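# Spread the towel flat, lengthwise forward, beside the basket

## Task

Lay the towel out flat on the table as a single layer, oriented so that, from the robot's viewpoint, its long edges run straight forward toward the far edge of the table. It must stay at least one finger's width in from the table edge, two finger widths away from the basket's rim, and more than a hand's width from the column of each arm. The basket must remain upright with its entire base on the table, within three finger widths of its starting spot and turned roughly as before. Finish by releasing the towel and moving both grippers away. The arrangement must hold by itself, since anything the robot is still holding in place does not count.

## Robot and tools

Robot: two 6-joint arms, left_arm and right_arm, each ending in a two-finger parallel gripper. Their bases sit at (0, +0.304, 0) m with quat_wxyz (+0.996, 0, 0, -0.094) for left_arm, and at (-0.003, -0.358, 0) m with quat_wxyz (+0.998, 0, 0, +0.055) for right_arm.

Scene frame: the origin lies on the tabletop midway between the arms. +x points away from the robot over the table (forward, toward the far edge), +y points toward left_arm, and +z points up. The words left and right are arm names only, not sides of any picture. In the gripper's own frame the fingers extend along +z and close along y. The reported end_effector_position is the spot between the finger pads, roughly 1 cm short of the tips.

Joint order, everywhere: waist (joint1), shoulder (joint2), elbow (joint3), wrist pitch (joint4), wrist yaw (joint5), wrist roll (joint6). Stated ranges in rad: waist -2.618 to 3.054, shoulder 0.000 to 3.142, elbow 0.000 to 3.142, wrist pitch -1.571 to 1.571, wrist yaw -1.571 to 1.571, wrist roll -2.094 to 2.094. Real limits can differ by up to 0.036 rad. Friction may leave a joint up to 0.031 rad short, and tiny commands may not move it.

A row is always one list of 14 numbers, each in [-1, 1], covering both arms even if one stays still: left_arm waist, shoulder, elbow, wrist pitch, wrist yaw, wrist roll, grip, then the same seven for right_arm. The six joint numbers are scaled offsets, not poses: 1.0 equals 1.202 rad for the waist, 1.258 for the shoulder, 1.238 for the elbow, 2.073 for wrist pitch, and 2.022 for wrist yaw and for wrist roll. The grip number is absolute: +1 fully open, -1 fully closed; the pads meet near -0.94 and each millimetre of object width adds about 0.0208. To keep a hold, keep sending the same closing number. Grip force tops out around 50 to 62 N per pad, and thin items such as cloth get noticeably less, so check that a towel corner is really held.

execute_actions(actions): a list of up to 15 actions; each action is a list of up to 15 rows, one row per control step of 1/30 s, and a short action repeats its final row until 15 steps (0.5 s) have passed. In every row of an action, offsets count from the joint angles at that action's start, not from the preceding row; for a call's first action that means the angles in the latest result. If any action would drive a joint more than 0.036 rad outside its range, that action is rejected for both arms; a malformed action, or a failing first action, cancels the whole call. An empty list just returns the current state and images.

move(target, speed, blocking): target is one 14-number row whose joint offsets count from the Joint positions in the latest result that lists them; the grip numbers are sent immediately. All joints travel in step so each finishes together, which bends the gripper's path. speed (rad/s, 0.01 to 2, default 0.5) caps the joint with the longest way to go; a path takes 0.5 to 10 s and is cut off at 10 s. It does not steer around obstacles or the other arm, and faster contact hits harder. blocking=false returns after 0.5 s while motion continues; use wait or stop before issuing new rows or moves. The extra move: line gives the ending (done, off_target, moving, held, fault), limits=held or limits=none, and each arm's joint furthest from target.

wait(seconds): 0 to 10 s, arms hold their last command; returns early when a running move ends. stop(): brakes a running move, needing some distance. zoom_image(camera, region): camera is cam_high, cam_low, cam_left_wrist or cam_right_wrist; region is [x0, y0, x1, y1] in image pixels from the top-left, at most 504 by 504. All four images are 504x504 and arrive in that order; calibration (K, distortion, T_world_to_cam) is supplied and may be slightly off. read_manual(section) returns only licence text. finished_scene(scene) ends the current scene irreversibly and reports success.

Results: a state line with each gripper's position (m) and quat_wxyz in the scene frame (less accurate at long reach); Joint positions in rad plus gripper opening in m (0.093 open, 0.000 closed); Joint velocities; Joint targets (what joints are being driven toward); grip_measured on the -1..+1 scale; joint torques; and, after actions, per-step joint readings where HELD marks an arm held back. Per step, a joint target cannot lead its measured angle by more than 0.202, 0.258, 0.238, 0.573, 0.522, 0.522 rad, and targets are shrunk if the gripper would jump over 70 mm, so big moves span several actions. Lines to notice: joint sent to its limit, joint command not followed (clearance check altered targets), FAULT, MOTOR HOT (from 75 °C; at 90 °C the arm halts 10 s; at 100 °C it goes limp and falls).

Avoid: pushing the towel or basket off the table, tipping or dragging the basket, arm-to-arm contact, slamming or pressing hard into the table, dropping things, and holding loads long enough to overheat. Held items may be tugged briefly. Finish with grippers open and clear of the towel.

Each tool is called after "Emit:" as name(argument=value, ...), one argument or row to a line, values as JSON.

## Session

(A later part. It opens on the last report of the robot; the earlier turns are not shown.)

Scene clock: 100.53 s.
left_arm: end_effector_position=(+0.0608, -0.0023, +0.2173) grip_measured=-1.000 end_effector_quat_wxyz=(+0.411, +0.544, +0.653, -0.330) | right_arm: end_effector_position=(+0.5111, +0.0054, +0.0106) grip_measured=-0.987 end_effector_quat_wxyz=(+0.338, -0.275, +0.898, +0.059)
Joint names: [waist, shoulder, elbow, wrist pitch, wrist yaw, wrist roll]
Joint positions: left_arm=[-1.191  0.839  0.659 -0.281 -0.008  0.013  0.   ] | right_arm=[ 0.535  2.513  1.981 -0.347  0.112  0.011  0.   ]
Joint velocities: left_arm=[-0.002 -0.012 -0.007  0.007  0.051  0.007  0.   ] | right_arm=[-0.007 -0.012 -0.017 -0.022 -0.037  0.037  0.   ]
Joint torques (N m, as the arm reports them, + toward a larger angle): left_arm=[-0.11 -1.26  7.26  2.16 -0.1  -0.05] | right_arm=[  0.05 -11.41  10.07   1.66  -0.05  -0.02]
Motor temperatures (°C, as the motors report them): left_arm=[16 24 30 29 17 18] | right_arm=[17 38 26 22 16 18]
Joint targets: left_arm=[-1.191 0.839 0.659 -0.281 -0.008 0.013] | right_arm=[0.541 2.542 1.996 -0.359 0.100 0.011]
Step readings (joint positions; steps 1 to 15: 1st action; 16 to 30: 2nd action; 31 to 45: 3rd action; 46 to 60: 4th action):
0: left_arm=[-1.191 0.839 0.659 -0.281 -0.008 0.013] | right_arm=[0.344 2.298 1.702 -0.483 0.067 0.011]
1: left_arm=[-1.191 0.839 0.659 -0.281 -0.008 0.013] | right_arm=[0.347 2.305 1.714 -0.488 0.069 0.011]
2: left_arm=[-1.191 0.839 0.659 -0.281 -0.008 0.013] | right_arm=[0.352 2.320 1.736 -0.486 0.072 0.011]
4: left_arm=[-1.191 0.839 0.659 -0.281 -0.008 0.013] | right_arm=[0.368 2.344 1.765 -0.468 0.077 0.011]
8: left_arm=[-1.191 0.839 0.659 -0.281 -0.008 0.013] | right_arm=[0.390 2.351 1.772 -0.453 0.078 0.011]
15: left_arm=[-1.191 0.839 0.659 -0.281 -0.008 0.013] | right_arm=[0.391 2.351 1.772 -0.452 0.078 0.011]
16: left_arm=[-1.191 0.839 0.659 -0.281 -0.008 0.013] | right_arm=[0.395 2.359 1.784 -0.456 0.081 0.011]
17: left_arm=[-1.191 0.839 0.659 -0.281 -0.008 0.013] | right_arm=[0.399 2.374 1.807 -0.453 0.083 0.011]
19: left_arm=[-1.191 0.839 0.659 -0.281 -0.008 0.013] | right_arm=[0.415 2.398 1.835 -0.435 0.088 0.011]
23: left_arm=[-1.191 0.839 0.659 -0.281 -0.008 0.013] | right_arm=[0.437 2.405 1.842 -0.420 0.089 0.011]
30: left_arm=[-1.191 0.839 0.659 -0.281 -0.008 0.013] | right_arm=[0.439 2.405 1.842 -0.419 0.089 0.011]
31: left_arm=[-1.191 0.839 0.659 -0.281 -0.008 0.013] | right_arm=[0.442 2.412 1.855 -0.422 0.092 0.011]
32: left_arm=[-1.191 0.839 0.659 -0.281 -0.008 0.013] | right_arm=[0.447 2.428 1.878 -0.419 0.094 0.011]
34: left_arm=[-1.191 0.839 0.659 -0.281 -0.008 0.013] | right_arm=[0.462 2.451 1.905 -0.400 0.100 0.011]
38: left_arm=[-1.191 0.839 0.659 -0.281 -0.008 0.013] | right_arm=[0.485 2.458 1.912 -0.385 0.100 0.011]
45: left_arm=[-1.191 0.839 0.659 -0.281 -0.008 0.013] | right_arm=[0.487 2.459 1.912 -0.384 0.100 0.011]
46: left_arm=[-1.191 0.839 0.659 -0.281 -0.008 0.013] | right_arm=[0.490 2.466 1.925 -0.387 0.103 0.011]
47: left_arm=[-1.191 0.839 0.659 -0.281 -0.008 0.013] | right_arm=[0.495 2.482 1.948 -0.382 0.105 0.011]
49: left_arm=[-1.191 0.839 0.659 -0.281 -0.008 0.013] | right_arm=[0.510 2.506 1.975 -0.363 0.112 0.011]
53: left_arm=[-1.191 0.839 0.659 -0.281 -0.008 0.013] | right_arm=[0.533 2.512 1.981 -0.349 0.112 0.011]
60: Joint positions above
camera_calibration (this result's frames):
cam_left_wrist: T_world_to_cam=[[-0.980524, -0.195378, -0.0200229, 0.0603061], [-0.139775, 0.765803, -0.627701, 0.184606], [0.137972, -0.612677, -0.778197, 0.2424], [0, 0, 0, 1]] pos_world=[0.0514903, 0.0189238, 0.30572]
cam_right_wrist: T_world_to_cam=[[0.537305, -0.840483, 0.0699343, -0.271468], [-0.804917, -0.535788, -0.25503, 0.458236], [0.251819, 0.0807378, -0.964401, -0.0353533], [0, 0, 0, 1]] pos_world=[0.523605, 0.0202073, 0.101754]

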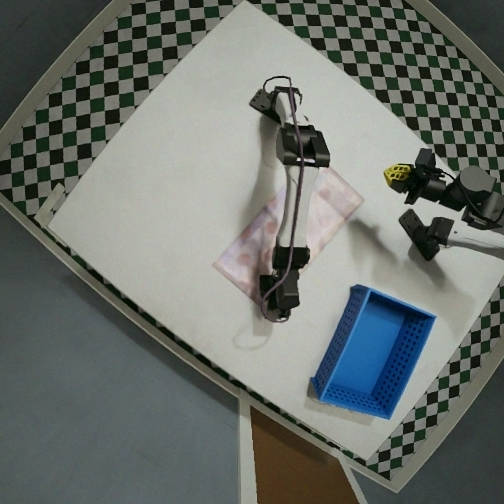

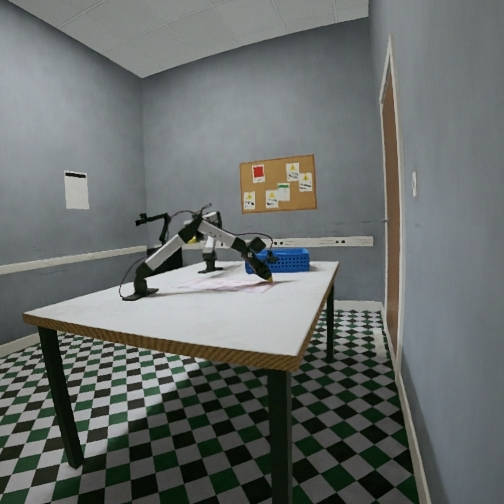

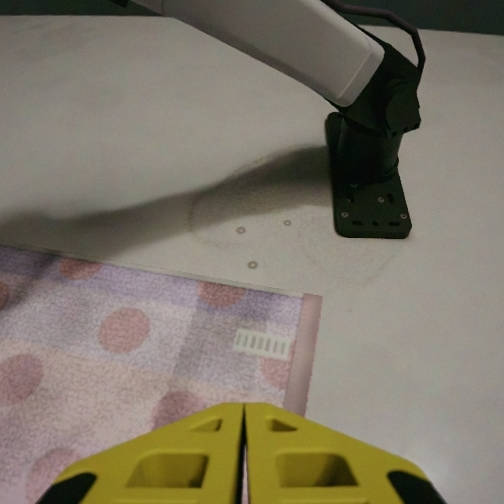

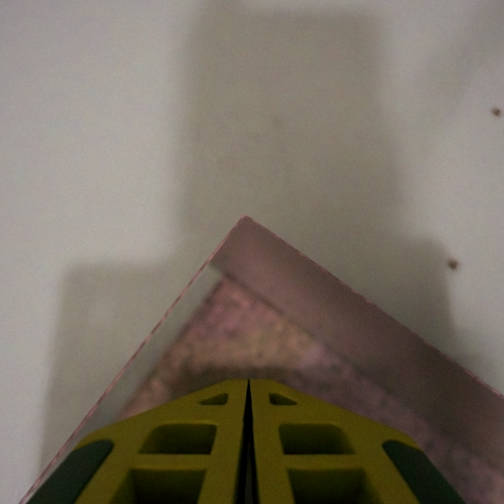

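Emit:
execute_actions(
  actions=[
    [[0,0,0,0,0,0,-1,0.045,0.07,0.068,0.008,0,0,-1]],
    [[0,0,0,0,0,0,-1,0.045,0.07,0.068,0.008,0,0,-1]],
    [[0,0,0,0,0,0,-1,0,-0.05,0.02,0,0,0,-1]],
  ],
)

Emit:
move(
  target=[0.15,0.2,0,0,0,0,-1,-1,-1,-0.85,-0.1,0,0,-1],
  speed=0.9,
)

Scene clock: 111.27 s.
left_arm: end_effector_position=(+0.0608, -0.0023, +0.2173) grip_measured=-1.000 end_effector_quat_wxyz=(+0.411, +0.544, +0.653, -0.330) | right_arm: end_effector_position=(+0.5067, +0.0757, +0.0404) grip_measured=-0.987 end_effector_quat_wxyz=(+0.401, -0.298, +0.861, +0.090)
Joint names: [waist, shoulder, elbow, wrist pitch, wrist yaw, wrist roll]
Joint positions: left_arm=[-1.191  0.839  0.659 -0.281 -0.008  0.013  0.   ] | right_arm=[ 0.63   2.578  2.124 -0.279  0.14   0.011  0.   ]
Joint velocities: left_arm=[ 0.007  0.007 -0.002 -0.066 -0.051 -0.007  0.   ] | right_arm=[-0.017  0.007  0.002 -0.007  0.022 -0.037  0.   ]
Joint torques (N m, as the arm reports them, + toward a larger angle): left_arm=[ 0.14 -1.06  7.55  2.13 -0.07 -0.02] | right_arm=[ -0.49 -14.77  11.32   2.06   0.02  -0.02]
Motor temperatures (°C, as the motors report them): left_arm=[16 24 31 31 17 18] | right_arm=[17 39 27 23 16 18]
Joint targets: left_arm=[-1.191 0.839 0.659 -0.281 -0.008 0.013] | right_arm=[0.630 2.562 2.149 -0.273 0.140 0.011]
Step readings (joint positions; steps 1 to 15: 1st action; 16 to 30: 2nd action; 31 to 45: 3rd action):
0: left_arm=[-1.191 0.839 0.659 -0.281 -0.008 0.013] | right_arm=[0.535 2.513 1.981 -0.347 0.112 0.011]
1: left_arm=[-1.191 0.839 0.659 -0.281 -0.008 0.013] | right_arm=[0.538 2.521 1.994 -0.351 0.115 0.011]
2: left_arm=[-1.191 0.839 0.659 -0.281 -0.008 0.013] | right_arm=[0.542 2.538 2.020 -0.346 0.117 0.011]
4: left_arm=[-1.191 0.839 0.659 -0.281 -0.008 0.013] | right_arm=[0.556 2.561 2.046 -0.327 0.125 0.011]
8: left_arm=[-1.191 0.839 0.659 -0.281 -0.008 0.013] | right_arm=[0.579 2.568 2.053 -0.313 0.126 0.011]
15: left_arm=[-1.191 0.839 0.659 -0.281 -0.008 0.013] | right_arm=[0.582 2.568 2.053 -0.311 0.126 0.011]
16: left_arm=[-1.191 0.839 0.659 -0.281 -0.008 0.013] | right_arm=[0.585 2.576 2.066 -0.314 0.128 0.011]
17: left_arm=[-1.191 0.839 0.659 -0.281 -0.008 0.013] | right_arm=[0.589 2.594 2.092 -0.309 0.130 0.011]
19: left_arm=[-1.191 0.839 0.659 -0.281 -0.008 0.013] | right_arm=[0.603 2.617 2.118 -0.289 0.138 0.011]
23: left_arm=[-1.191 0.839 0.659 -0.281 -0.008 0.013] | right_arm=[0.626 2.624 2.124 -0.275 0.139 0.011]
30: left_arm=[-1.191 0.839 0.659 -0.281 -0.008 0.013] | right_arm=[0.630 2.625 2.124 -0.274 0.139 0.011]
31: left_arm=[-1.191 0.839 0.659 -0.281 -0.008 0.013] | right_arm=[0.630 2.620 2.124 -0.273 0.140 0.011]
32: left_arm=[-1.191 0.839 0.659 -0.281 -0.008 0.013] | right_arm=[0.630 2.615 2.124 -0.277 0.140 0.011]
34: left_arm=[-1.191 0.839 0.659 -0.281 -0.008 0.013] | right_arm=[0.630 2.603 2.124 -0.279 0.140 0.011]
38: left_arm=[-1.191 0.839 0.659 -0.281 -0.008 0.013] | right_arm=[0.630 2.581 2.124 -0.279 0.140 0.011]
45: Joint positions above
camera_calibration (this result's frames):
cam_left_wrist: T_world_to_cam=[[-0.980524, -0.195378, -0.0200229, 0.0603061], [-0.139775, 0.765803, -0.627701, 0.184606], [0.137972, -0.612677, -0.778197, 0.2424], [0, 0, 0, 1]] pos_world=[0.0514903, 0.0189238, 0.30572]
cam_right_wrist: T_world_to_cam=[[0.590479, -0.803471, 0.0759492, -0.242122], [-0.722325, -0.568117, -0.394321, 0.466179], [0.359974, 0.177978, -0.915829, -0.0753103], [0, 0, 0, 1]] pos_world=[0.50681, 0.08371, 0.133242]

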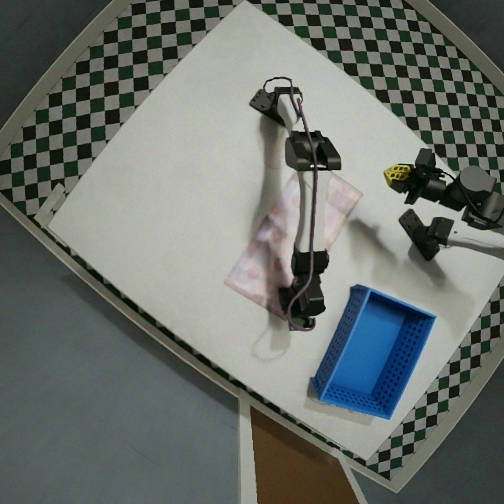

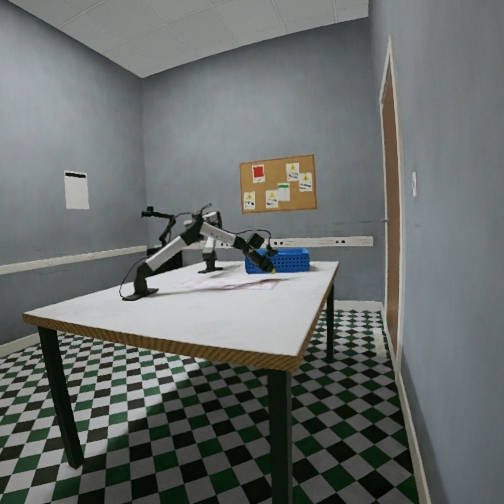

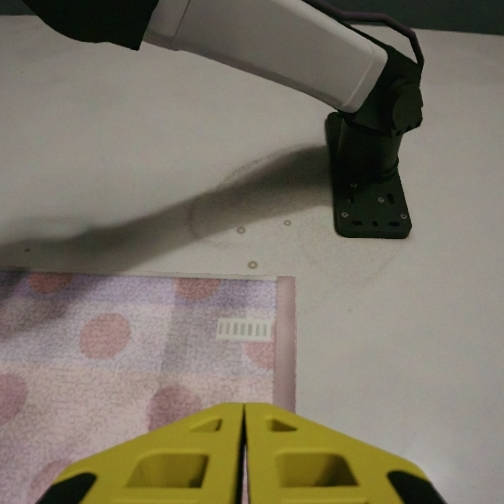

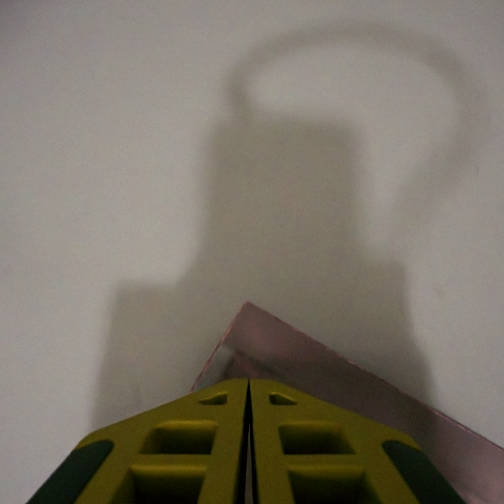

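Scene clock: 113.23 s.
left_arm: end_effector_position=(+0.1167, -0.0031, +0.1460) grip_measured=-1.000 end_effector_quat_wxyz=(+0.351, +0.520, +0.742, -0.236) | right_arm: end_effector_position=(+0.3365, -0.5517, +0.2092) grip_measured=-0.987 end_effector_quat_wxyz=(+0.384, +0.240, +0.878, -0.154)
Joint names: [waist, shoulder, elbow, wrist pitch, wrist yaw, wrist roll]
Joint positions: left_arm=[-1.023  1.075  0.659 -0.281 -0.008  0.013  0.   ] | right_arm=[-0.567  1.333  1.089 -0.484  0.144  0.011  0.   ]
Joint velocities: left_arm=[-0.007  0.002  0.012 -0.081  0.037  0.007  0.   ] | right_arm=[ 0.017 -0.007 -0.007  0.007  0.066 -0.037  0.   ]
Joint torques (N m, as the arm reports them, + toward a larger angle): left_arm=[ 1.01 -1.81  7.25  1.91 -0.08 -0.07] | right_arm=[-0.94 -5.65  7.74  1.97  0.03 -0.02]
Motor temperatures (°C, as the motors report them): left_arm=[16 24 31 31 17 18] | right_arm=[17 40 27 23 16 18]
Joint targets: left_arm=[-1.011 1.090 0.659 -0.281 -0.008 0.013] | right_arm=[-0.572 1.320 1.072 -0.486 0.139 0.011]
move: done; limits=none; left_arm: farthest joint: the shoulder, 0.016 radians from its target (0.252 radians at the start); right_arm: farthest joint: the elbow, 0.018 radians from its target (1.053 radians at the start)
camera_calibration (this result's frames):
cam_left_wrist: T_world_to_cam=[[-0.935938, -0.351548, -0.0208091, 0.107988], [-0.309403, 0.849079, -0.428177, 0.139158], [0.168193, -0.394309, -0.903455, 0.194182], [0, 0, 0, 1]] pos_world=[0.111466, -0.00362585, 0.237266]
cam_right_wrist: T_world_to_cam=[[-0.53529, -0.841038, 0.078228, -0.300933], [-0.790018, 0.465732, -0.398705, 0.647455], [0.298893, -0.275224, -0.913737, 0.0223368], [0, 0, 0, 1]] pos_world=[0.343738, -0.548489, 0.302095]

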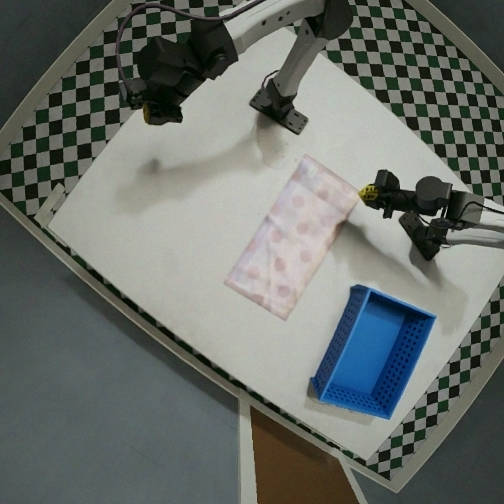

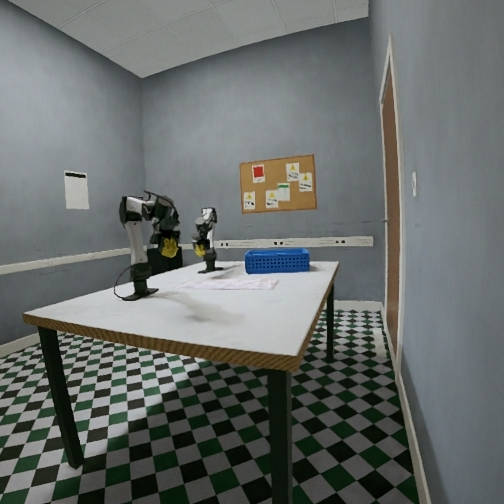

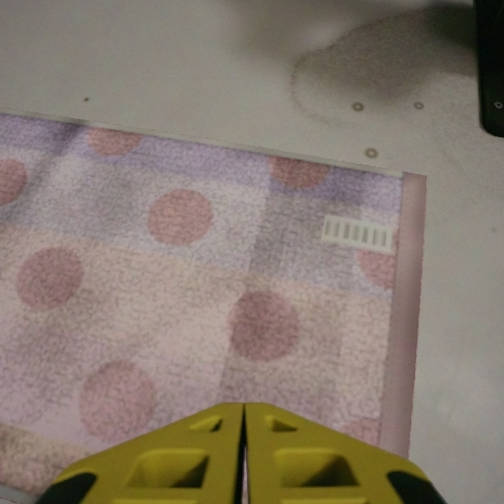

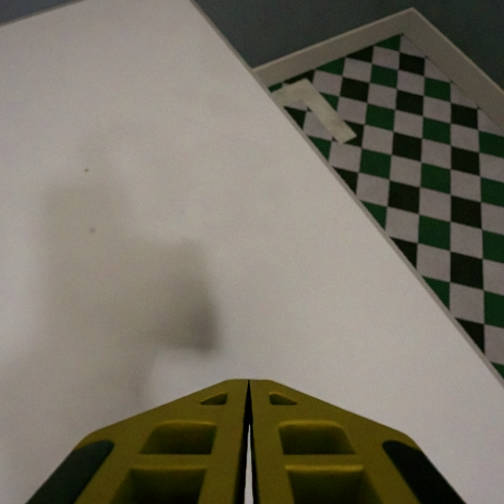

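Emit:
move(
  target=[0,0.38,0.085,0,0,0,-1,0,0,0,0,0,0,-1],
  speed=0.5,
)

Emit:
execute_actions(
  actions=[
    [[0,0.05,0,0,0,0,-1,0,0,0,0,0,0,-1]],
    [[0,0.045,-0.02,0,0,0,-1,0,0,0,0,0,0,-1]],
    [[0.03,-0.055,-0.1,-0.015,0,0,-1,0,0,0,0,0,0,-1]],
    [[0.03,-0.062,-0.1,-0.015,0,0,-1,0,0,0,0,0,0,-1]],
  ],
)

Scene clock: 125.43 s.
left_arm: end_effector_position=(+0.1216, -0.0161, +0.0318) grip_measured=-1.000 end_effector_quat_wxyz=(+0.206, +0.557, +0.793, -0.136) | right_arm: end_effector_position=(+0.3365, -0.5517, +0.2092) grip_measured=-0.987 end_effector_quat_wxyz=(+0.384, +0.240, +0.878, -0.154)
Joint names: [waist, shoulder, elbow, wrist pitch, wrist yaw, wrist roll]
Joint positions: left_arm=[-1.023  1.541  0.747 -0.279 -0.008  0.013  0.   ] | right_arm=[-0.567  1.333  1.089 -0.484  0.144  0.011  0.   ]
Joint velocities: left_arm=[-0.032 -0.012 -0.007  0.007  0.081  0.007  0.   ] | right_arm=[ 0.002 -0.002 -0.037  0.022  0.022 -0.007  0.   ]
Joint torques (N m, as the arm reports them, + toward a larger angle): left_arm=[-0.14 -5.13  7.04  1.44 -0.1  -0.09] | right_arm=[-0.49 -4.8   9.2   2.    0.07 -0.02]
Motor temperatures (°C, as the motors report them): left_arm=[16 23 32 31 17 18] | right_arm=[17 36 27 24 16 18]
Joint targets: left_arm=[-1.023 1.553 0.764 -0.281 -0.008 0.013] | right_arm=[-0.567 1.333 1.089 -0.484 0.144 0.011]
move: done; limits=none; left_arm: farthest joint: the elbow, 0.017 radians from its target (0.105 radians at the start); right_arm: farthest joint: the waist, 0.000 radians from its target (0.000 radians at the start)
camera_calibration (this result's frames):
cam_left_wrist: T_world_to_cam=[[-0.938639, -0.344339, -0.0196848, 0.106007], [-0.342406, 0.937183, -0.0666848, 0.0967402], [0.0414104, -0.0558528, -0.99758, 0.108884], [0, 0, 0, 1]] pos_world=[0.128118, -0.0480793, 0.117158]
cam_right_wrist: T_world_to_cam=[[-0.53529, -0.841038, 0.078228, -0.300933], [-0.790018, 0.465732, -0.398705, 0.647455], [0.298893, -0.275224, -0.913737, 0.0223368], [0, 0, 0, 1]] pos_world=[0.343738, -0.548489, 0.302095]

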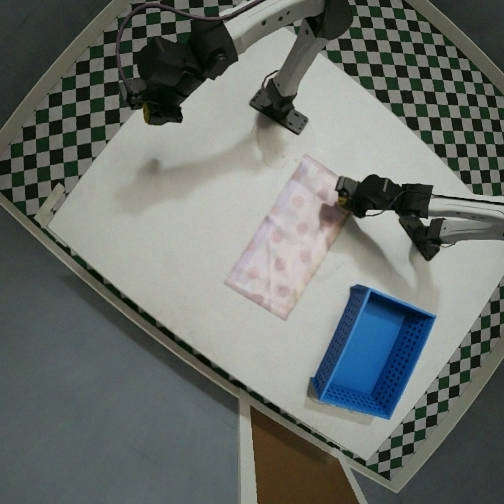

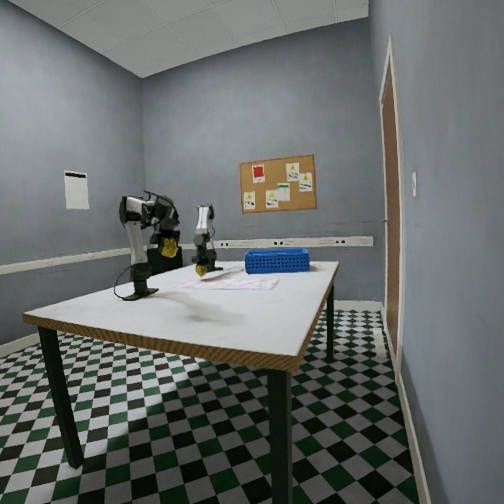

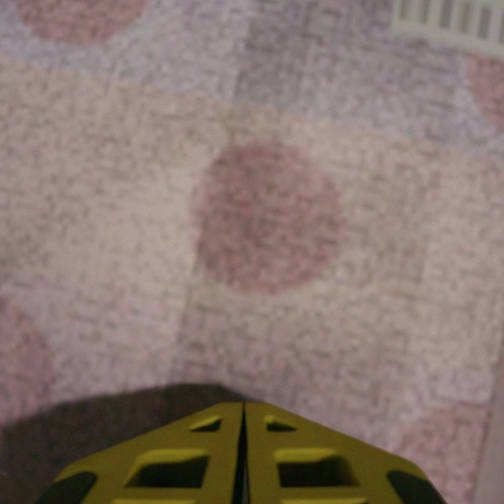

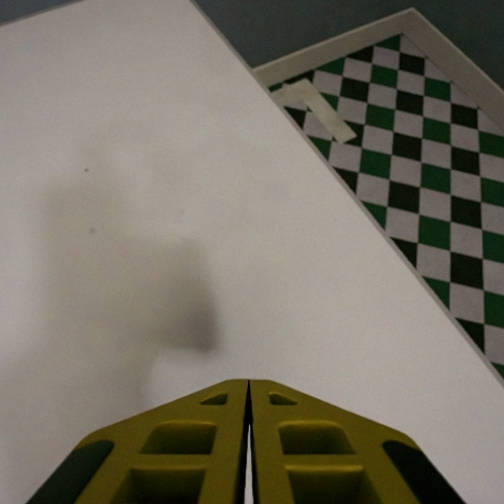

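Scene clock: 127.43 s.
left_arm: end_effector_position=(+0.1198, +0.0268, +0.0106) grip_measured=-1.000 end_effector_quat_wxyz=(+0.198, +0.540, +0.808, -0.126) | right_arm: end_effector_position=(+0.3365, -0.5517, +0.2092) grip_measured=-0.987 end_effector_quat_wxyz=(+0.384, +0.240, +0.878, -0.154)
Joint names: [waist, shoulder, elbow, wrist pitch, wrist yaw, wrist roll]
Joint positions: left_arm=[-0.977  1.45   0.576 -0.223 -0.005  0.013  0.   ] | right_arm=[-0.567  1.333  1.089 -0.484  0.144  0.011  0.   ]
Joint velocities: left_arm=[-0.007 -0.002 -0.017  0.037  0.022  0.007  0.   ] | right_arm=[-0.012 -0.012  0.002 -0.037 -0.022  0.037  0.   ]
Joint torques (N m, as the arm reports them, + toward a larger angle): left_arm=[ 0.94 -4.27  3.27  0.89 -0.09 -0.04] | right_arm=[-0.47 -4.83  9.22  2.    0.06 -0.02]
Motor temperatures (°C, as the motors report them): left_arm=[16 23 32 31 17 18] | right_arm=[17 35 27 24 16 18]
Joint targets: left_arm=[-0.964 1.457 0.538 -0.272 -0.007 0.013] | right_arm=[-0.567 1.333 1.089 -0.484 0.144 0.011]
Step readings (joint positions; steps 1 to 15: 1st action; 16 to 30: 2nd action; 31 to 45: 3rd action; 46 to 60: 4th action):
0: left_arm=[-1.023 1.541 0.747 -0.279 -0.008 0.013] | right_arm=[-0.567 1.333 1.089 -0.484 0.144 0.011]
1: left_arm=[-1.023 1.546 0.747 -0.279 -0.008 0.013] | right_arm=[-0.567 1.333 1.089 -0.484 0.144 0.011]
2: left_arm=[-1.023 1.555 0.747 -0.275 -0.008 0.013] | right_arm=[-0.567 1.333 1.089 -0.484 0.144 0.011]
4: left_arm=[-1.023 1.578 0.747 -0.275 -0.008 0.013] | right_arm=[-0.567 1.333 1.089 -0.484 0.144 0.011]
8: left_arm=[-1.023 1.593 0.747 -0.275 -0.008 0.013] | right_arm=[-0.567 1.333 1.089 -0.484 0.144 0.011]
15: left_arm=[-1.023 1.593 0.747 -0.275 -0.008 0.013] | right_arm=[-0.567 1.333 1.089 -0.484 0.144 0.011]
16: left_arm=[-1.023 1.596 0.747 -0.275 -0.008 0.013] | right_arm=[-0.567 1.333 1.089 -0.484 0.144 0.011]
17: left_arm=[-1.023 1.604 0.747 -0.272 -0.008 0.013] | right_arm=[-0.567 1.333 1.089 -0.484 0.144 0.011]
19: left_arm=[-1.023 1.614 0.747 -0.260 -0.008 0.013] | right_arm=[-0.567 1.333 1.089 -0.484 0.144 0.011]
23: left_arm=[-1.023 1.614 0.747 -0.258 -0.008 0.013] | right_arm=[-0.567 1.333 1.089 -0.484 0.144 0.011]
30: left_arm=[-1.023 1.614 0.747 -0.258 -0.008 0.013] | right_arm=[-0.567 1.333 1.089 -0.484 0.144 0.011]
31: left_arm=[-1.021 1.604 0.734 -0.249 -0.007 0.013] | right_arm=[-0.567 1.333 1.089 -0.484 0.144 0.011]
32: left_arm=[-1.015 1.581 0.708 -0.242 -0.007 0.013] | right_arm=[-0.567 1.333 1.089 -0.484 0.144 0.011]
34: left_arm=[-1.004 1.543 0.671 -0.242 -0.007 0.013] | right_arm=[-0.567 1.333 1.089 -0.484 0.144 0.011]
38: left_arm=[-1.000 1.535 0.662 -0.241 -0.007 0.013] | right_arm=[-0.567 1.333 1.089 -0.484 0.144 0.011]
45: left_arm=[-1.000 1.535 0.662 -0.241 -0.007 0.013] | right_arm=[-0.567 1.333 1.089 -0.484 0.144 0.011]
46: left_arm=[-0.998 1.525 0.649 -0.230 -0.005 0.013] | right_arm=[-0.567 1.333 1.089 -0.484 0.144 0.011]
47: left_arm=[-0.992 1.500 0.623 -0.223 -0.005 0.013] | right_arm=[-0.567 1.333 1.089 -0.484 0.144 0.011]
49: left_arm=[-0.980 1.459 0.585 -0.223 -0.005 0.013] | right_arm=[-0.567 1.333 1.089 -0.484 0.144 0.011]
53: left_arm=[-0.977 1.450 0.576 -0.223 -0.005 0.013] | right_arm=[-0.567 1.333 1.089 -0.484 0.144 0.011]
60: Joint positions above
camera_calibration (this result's frames):
cam_left_wrist: T_world_to_cam=[[-0.922589, -0.385432, -0.0164645, 0.117814], [-0.384472, 0.92213, -0.0430973, 0.0597409], [0.0317935, -0.033431, -0.998935, 0.0907983], [0, 0, 0, 1]] pos_world=[0.128776, -0.00664403, 0.0952161]
cam_right_wrist: T_world_to_cam=[[-0.53529, -0.841038, 0.078228, -0.300933], [-0.790018, 0.465732, -0.398705, 0.647455], [0.298893, -0.275224, -0.913737, 0.0223368], [0, 0, 0, 1]] pos_world=[0.343738, -0.548489, 0.302095]

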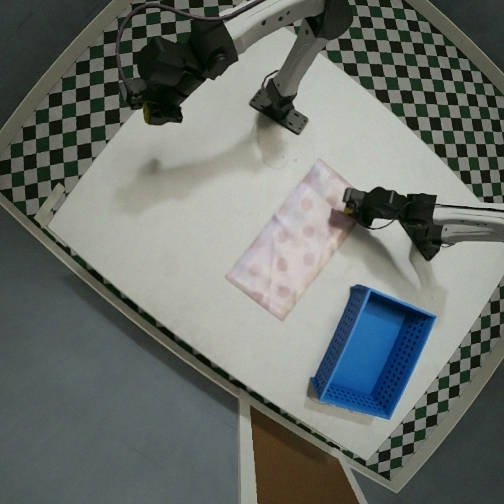

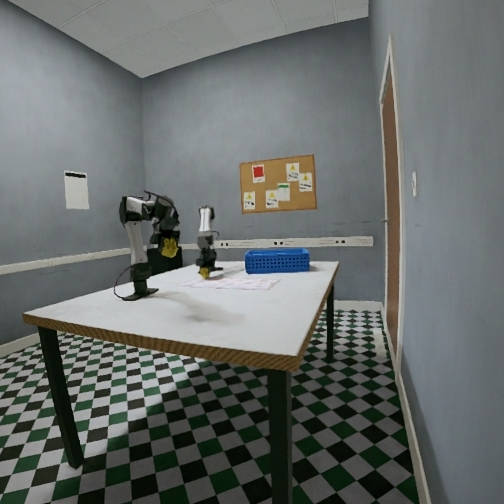

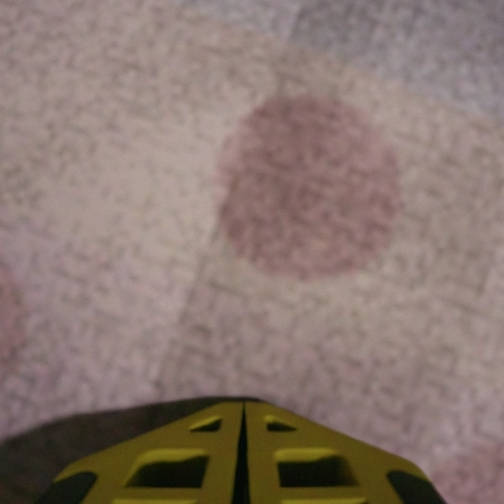

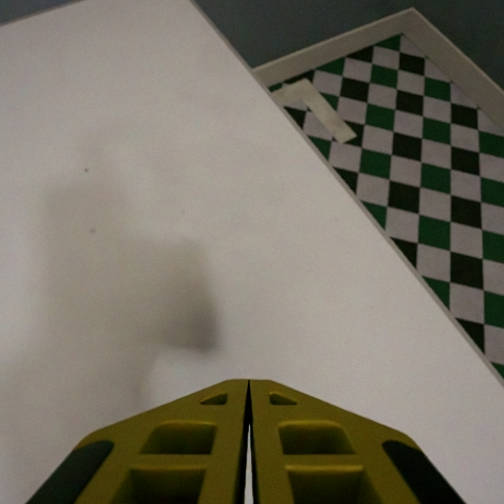

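Emit:
execute_actions(
  actions=[
    [[0,-0.08,0,0,0,0,-1,0,0,0,0,0,0,-1]],
  ],
)

Emit:
move(
  target=[0.55,-0.8,-0.08,-0.1,0,0,-1,0,0,0,0,0,0,-1],
  speed=0.9,
)

Scene clock: 133.63 s.
left_arm: end_effector_position=(+0.1234, +0.0183, +0.0391) grip_measured=-1.000 end_effector_quat_wxyz=(+0.239, +0.533, +0.797, -0.153) | right_arm: end_effector_position=(+0.3365, -0.5517, +0.2092) grip_measured=-0.987 end_effector_quat_wxyz=(+0.384, +0.240, +0.878, -0.154)
Joint names: [waist, shoulder, elbow, wrist pitch, wrist yaw, wrist roll]
Joint positions: left_arm=[-0.977  1.351  0.575 -0.219 -0.005  0.013  0.   ] | right_arm=[-0.567  1.333  1.089 -0.484  0.144  0.011  0.   ]
Joint velocities: left_arm=[ 0.002 -0.012  0.002 -0.022  0.051 -0.022  0.   ] | right_arm=[-0.022 -0.017 -0.007  0.007 -0.022  0.037  0.   ]
Joint torques (N m, as the arm reports them, + toward a larger angle): left_arm=[-0.04 -4.43  6.21  1.5  -0.09 -0.02] | right_arm=[-0.47 -4.78  9.19  2.01  0.07 -0.02]
Motor temperatures (°C, as the motors report them): left_arm=[16 24 31 30 17 18] | right_arm=[17 34 27 25 16 18]
Joint targets: left_arm=[-0.977 1.349 0.576 -0.223 -0.005 0.013] | right_arm=[-0.567 1.333 1.089 -0.484 0.144 0.011]
Step readings (joint positions):
0: left_arm=[-0.977 1.450 0.576 -0.223 -0.005 0.013] | right_arm=[-0.567 1.333 1.089 -0.484 0.144 0.011]
1: left_arm=[-0.977 1.439 0.576 -0.221 -0.005 0.013] | right_arm=[-0.567 1.333 1.089 -0.484 0.144 0.011]
2: left_arm=[-0.977 1.416 0.575 -0.227 -0.005 0.013] | right_arm=[-0.567 1.333 1.089 -0.484 0.144 0.011]
4: left_arm=[-0.977 1.371 0.575 -0.223 -0.005 0.013] | right_arm=[-0.567 1.333 1.089 -0.484 0.144 0.011]
8: left_arm=[-0.977 1.351 0.575 -0.219 -0.005 0.013] | right_arm=[-0.567 1.333 1.089 -0.484 0.144 0.011]
15: Joint positions above
camera_calibration (this result's frames):
cam_left_wrist: T_world_to_cam=[[-0.921915, -0.387007, -0.017275, 0.118342], [-0.38073, 0.913393, -0.144075, 0.0738684], [0.071537, -0.126248, -0.989416, 0.115238], [0, 0, 0, 1]] pos_world=[0.128981, -0.00712327, 0.126705]
cam_right_wrist: T_world_to_cam=[[-0.53529, -0.841038, 0.078228, -0.300933], [-0.790018, 0.465732, -0.398705, 0.647455], [0.298893, -0.275224, -0.913737, 0.0223368], [0, 0, 0, 1]] pos_world=[0.343738, -0.548489, 0.302095]

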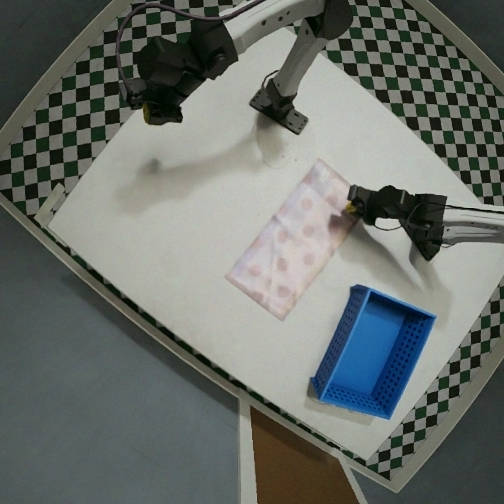

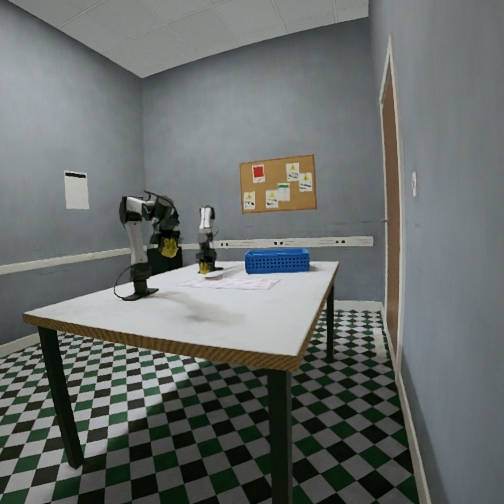

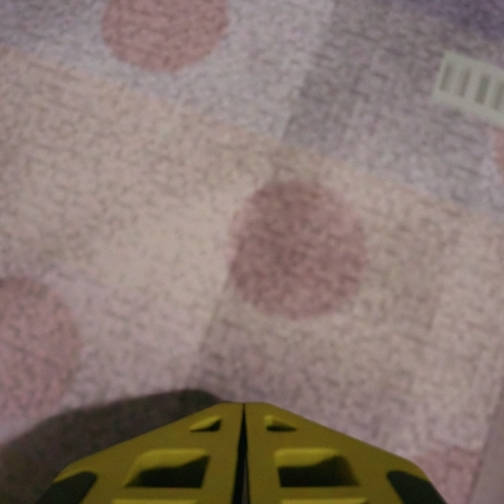

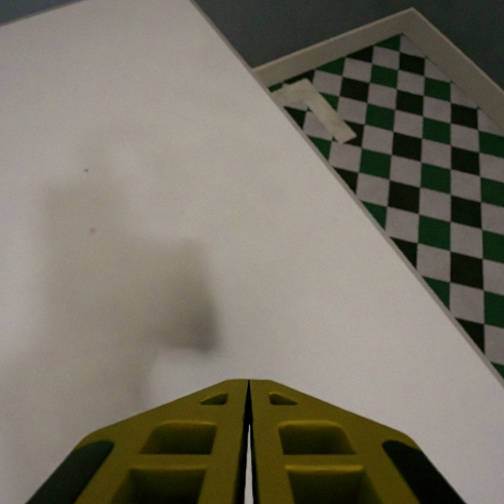

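Scene clock: 135.43 s.
left_arm: end_effector_position=(+0.2097, +0.1856, +0.2370) grip_measured=-1.000 end_effector_quat_wxyz=(+0.591, +0.207, +0.765, -0.151) | right_arm: end_effector_position=(+0.3365, -0.5517, +0.2092) grip_measured=-0.987 end_effector_quat_wxyz=(+0.384, +0.240, +0.878, -0.154)
Joint names: [waist, shoulder, elbow, wrist pitch, wrist yaw, wrist roll]
Joint positions: left_arm=[-0.329  0.355  0.497 -0.402 -0.004  0.013  0.   ] | right_arm=[-0.567  1.333  1.089 -0.484  0.144  0.011  0.   ]
Joint velocities: left_arm=[-0.012  0.002  0.002 -0.007  0.007  0.051  0.   ] | right_arm=[-0.022 -0.017  0.002  0.037  0.051  0.007  0.   ]
Joint torques (N m, as the arm reports them, + toward a larger angle): left_arm=[ 0.97  1.    5.49  1.97 -0.09 -0.01] | right_arm=[-0.47 -4.83  9.21  2.    0.07 -0.02]
Motor temperatures (°C, as the motors report them): left_arm=[16 24 31 30 17 18] | right_arm=[17 33 27 25 16 18]
Joint targets: left_arm=[-0.316 0.344 0.476 -0.427 -0.004 0.013] | right_arm=[-0.567 1.333 1.089 -0.484 0.144 0.011]
move: off_target (left_arm); limits=none; left_arm: farthest joint: the wrist pitch, 0.025 radians from its target (0.207 radians at the start); right_arm: farthest joint: the waist, 0.000 radians from its target (0.000 radians at the start)
camera_calibration (this result's frames):
cam_left_wrist: T_world_to_cam=[[-0.489984, -0.871556, -0.0174915, 0.265425], [-0.548655, 0.323919, -0.770749, 0.275546], [0.677417, -0.368058, -0.636898, 0.160336], [0, 0, 0, 1]] pos_world=[0.172619, 0.201091, 0.319137]
cam_right_wrist: T_world_to_cam=[[-0.53529, -0.841038, 0.078228, -0.300933], [-0.790018, 0.465732, -0.398705, 0.647455], [0.298893, -0.275224, -0.913737, 0.0223368], [0, 0, 0, 1]] pos_world=[0.343738, -0.548489, 0.302095]

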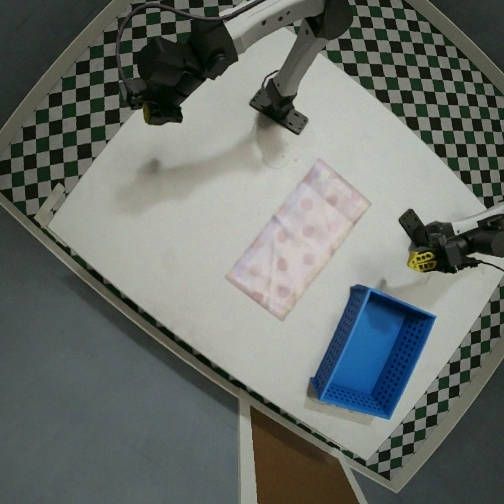

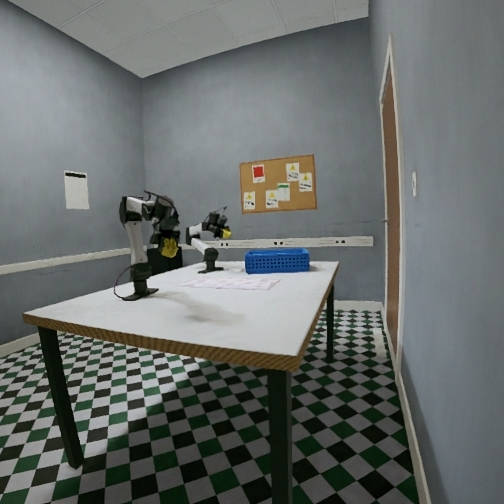

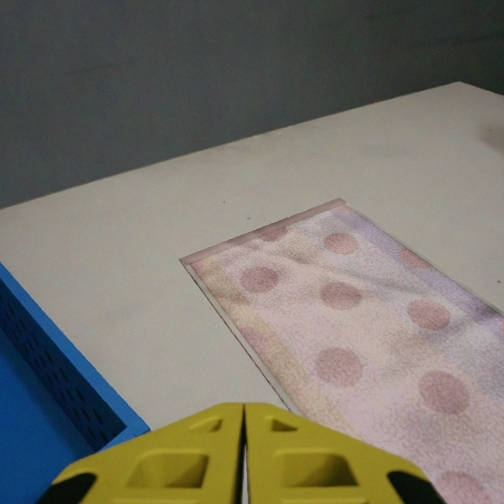

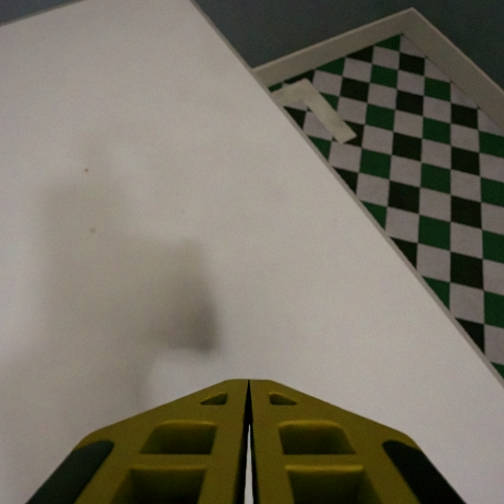

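Emit:
finished_scene(
  scene=2,
)

The scene is finished: the task was done.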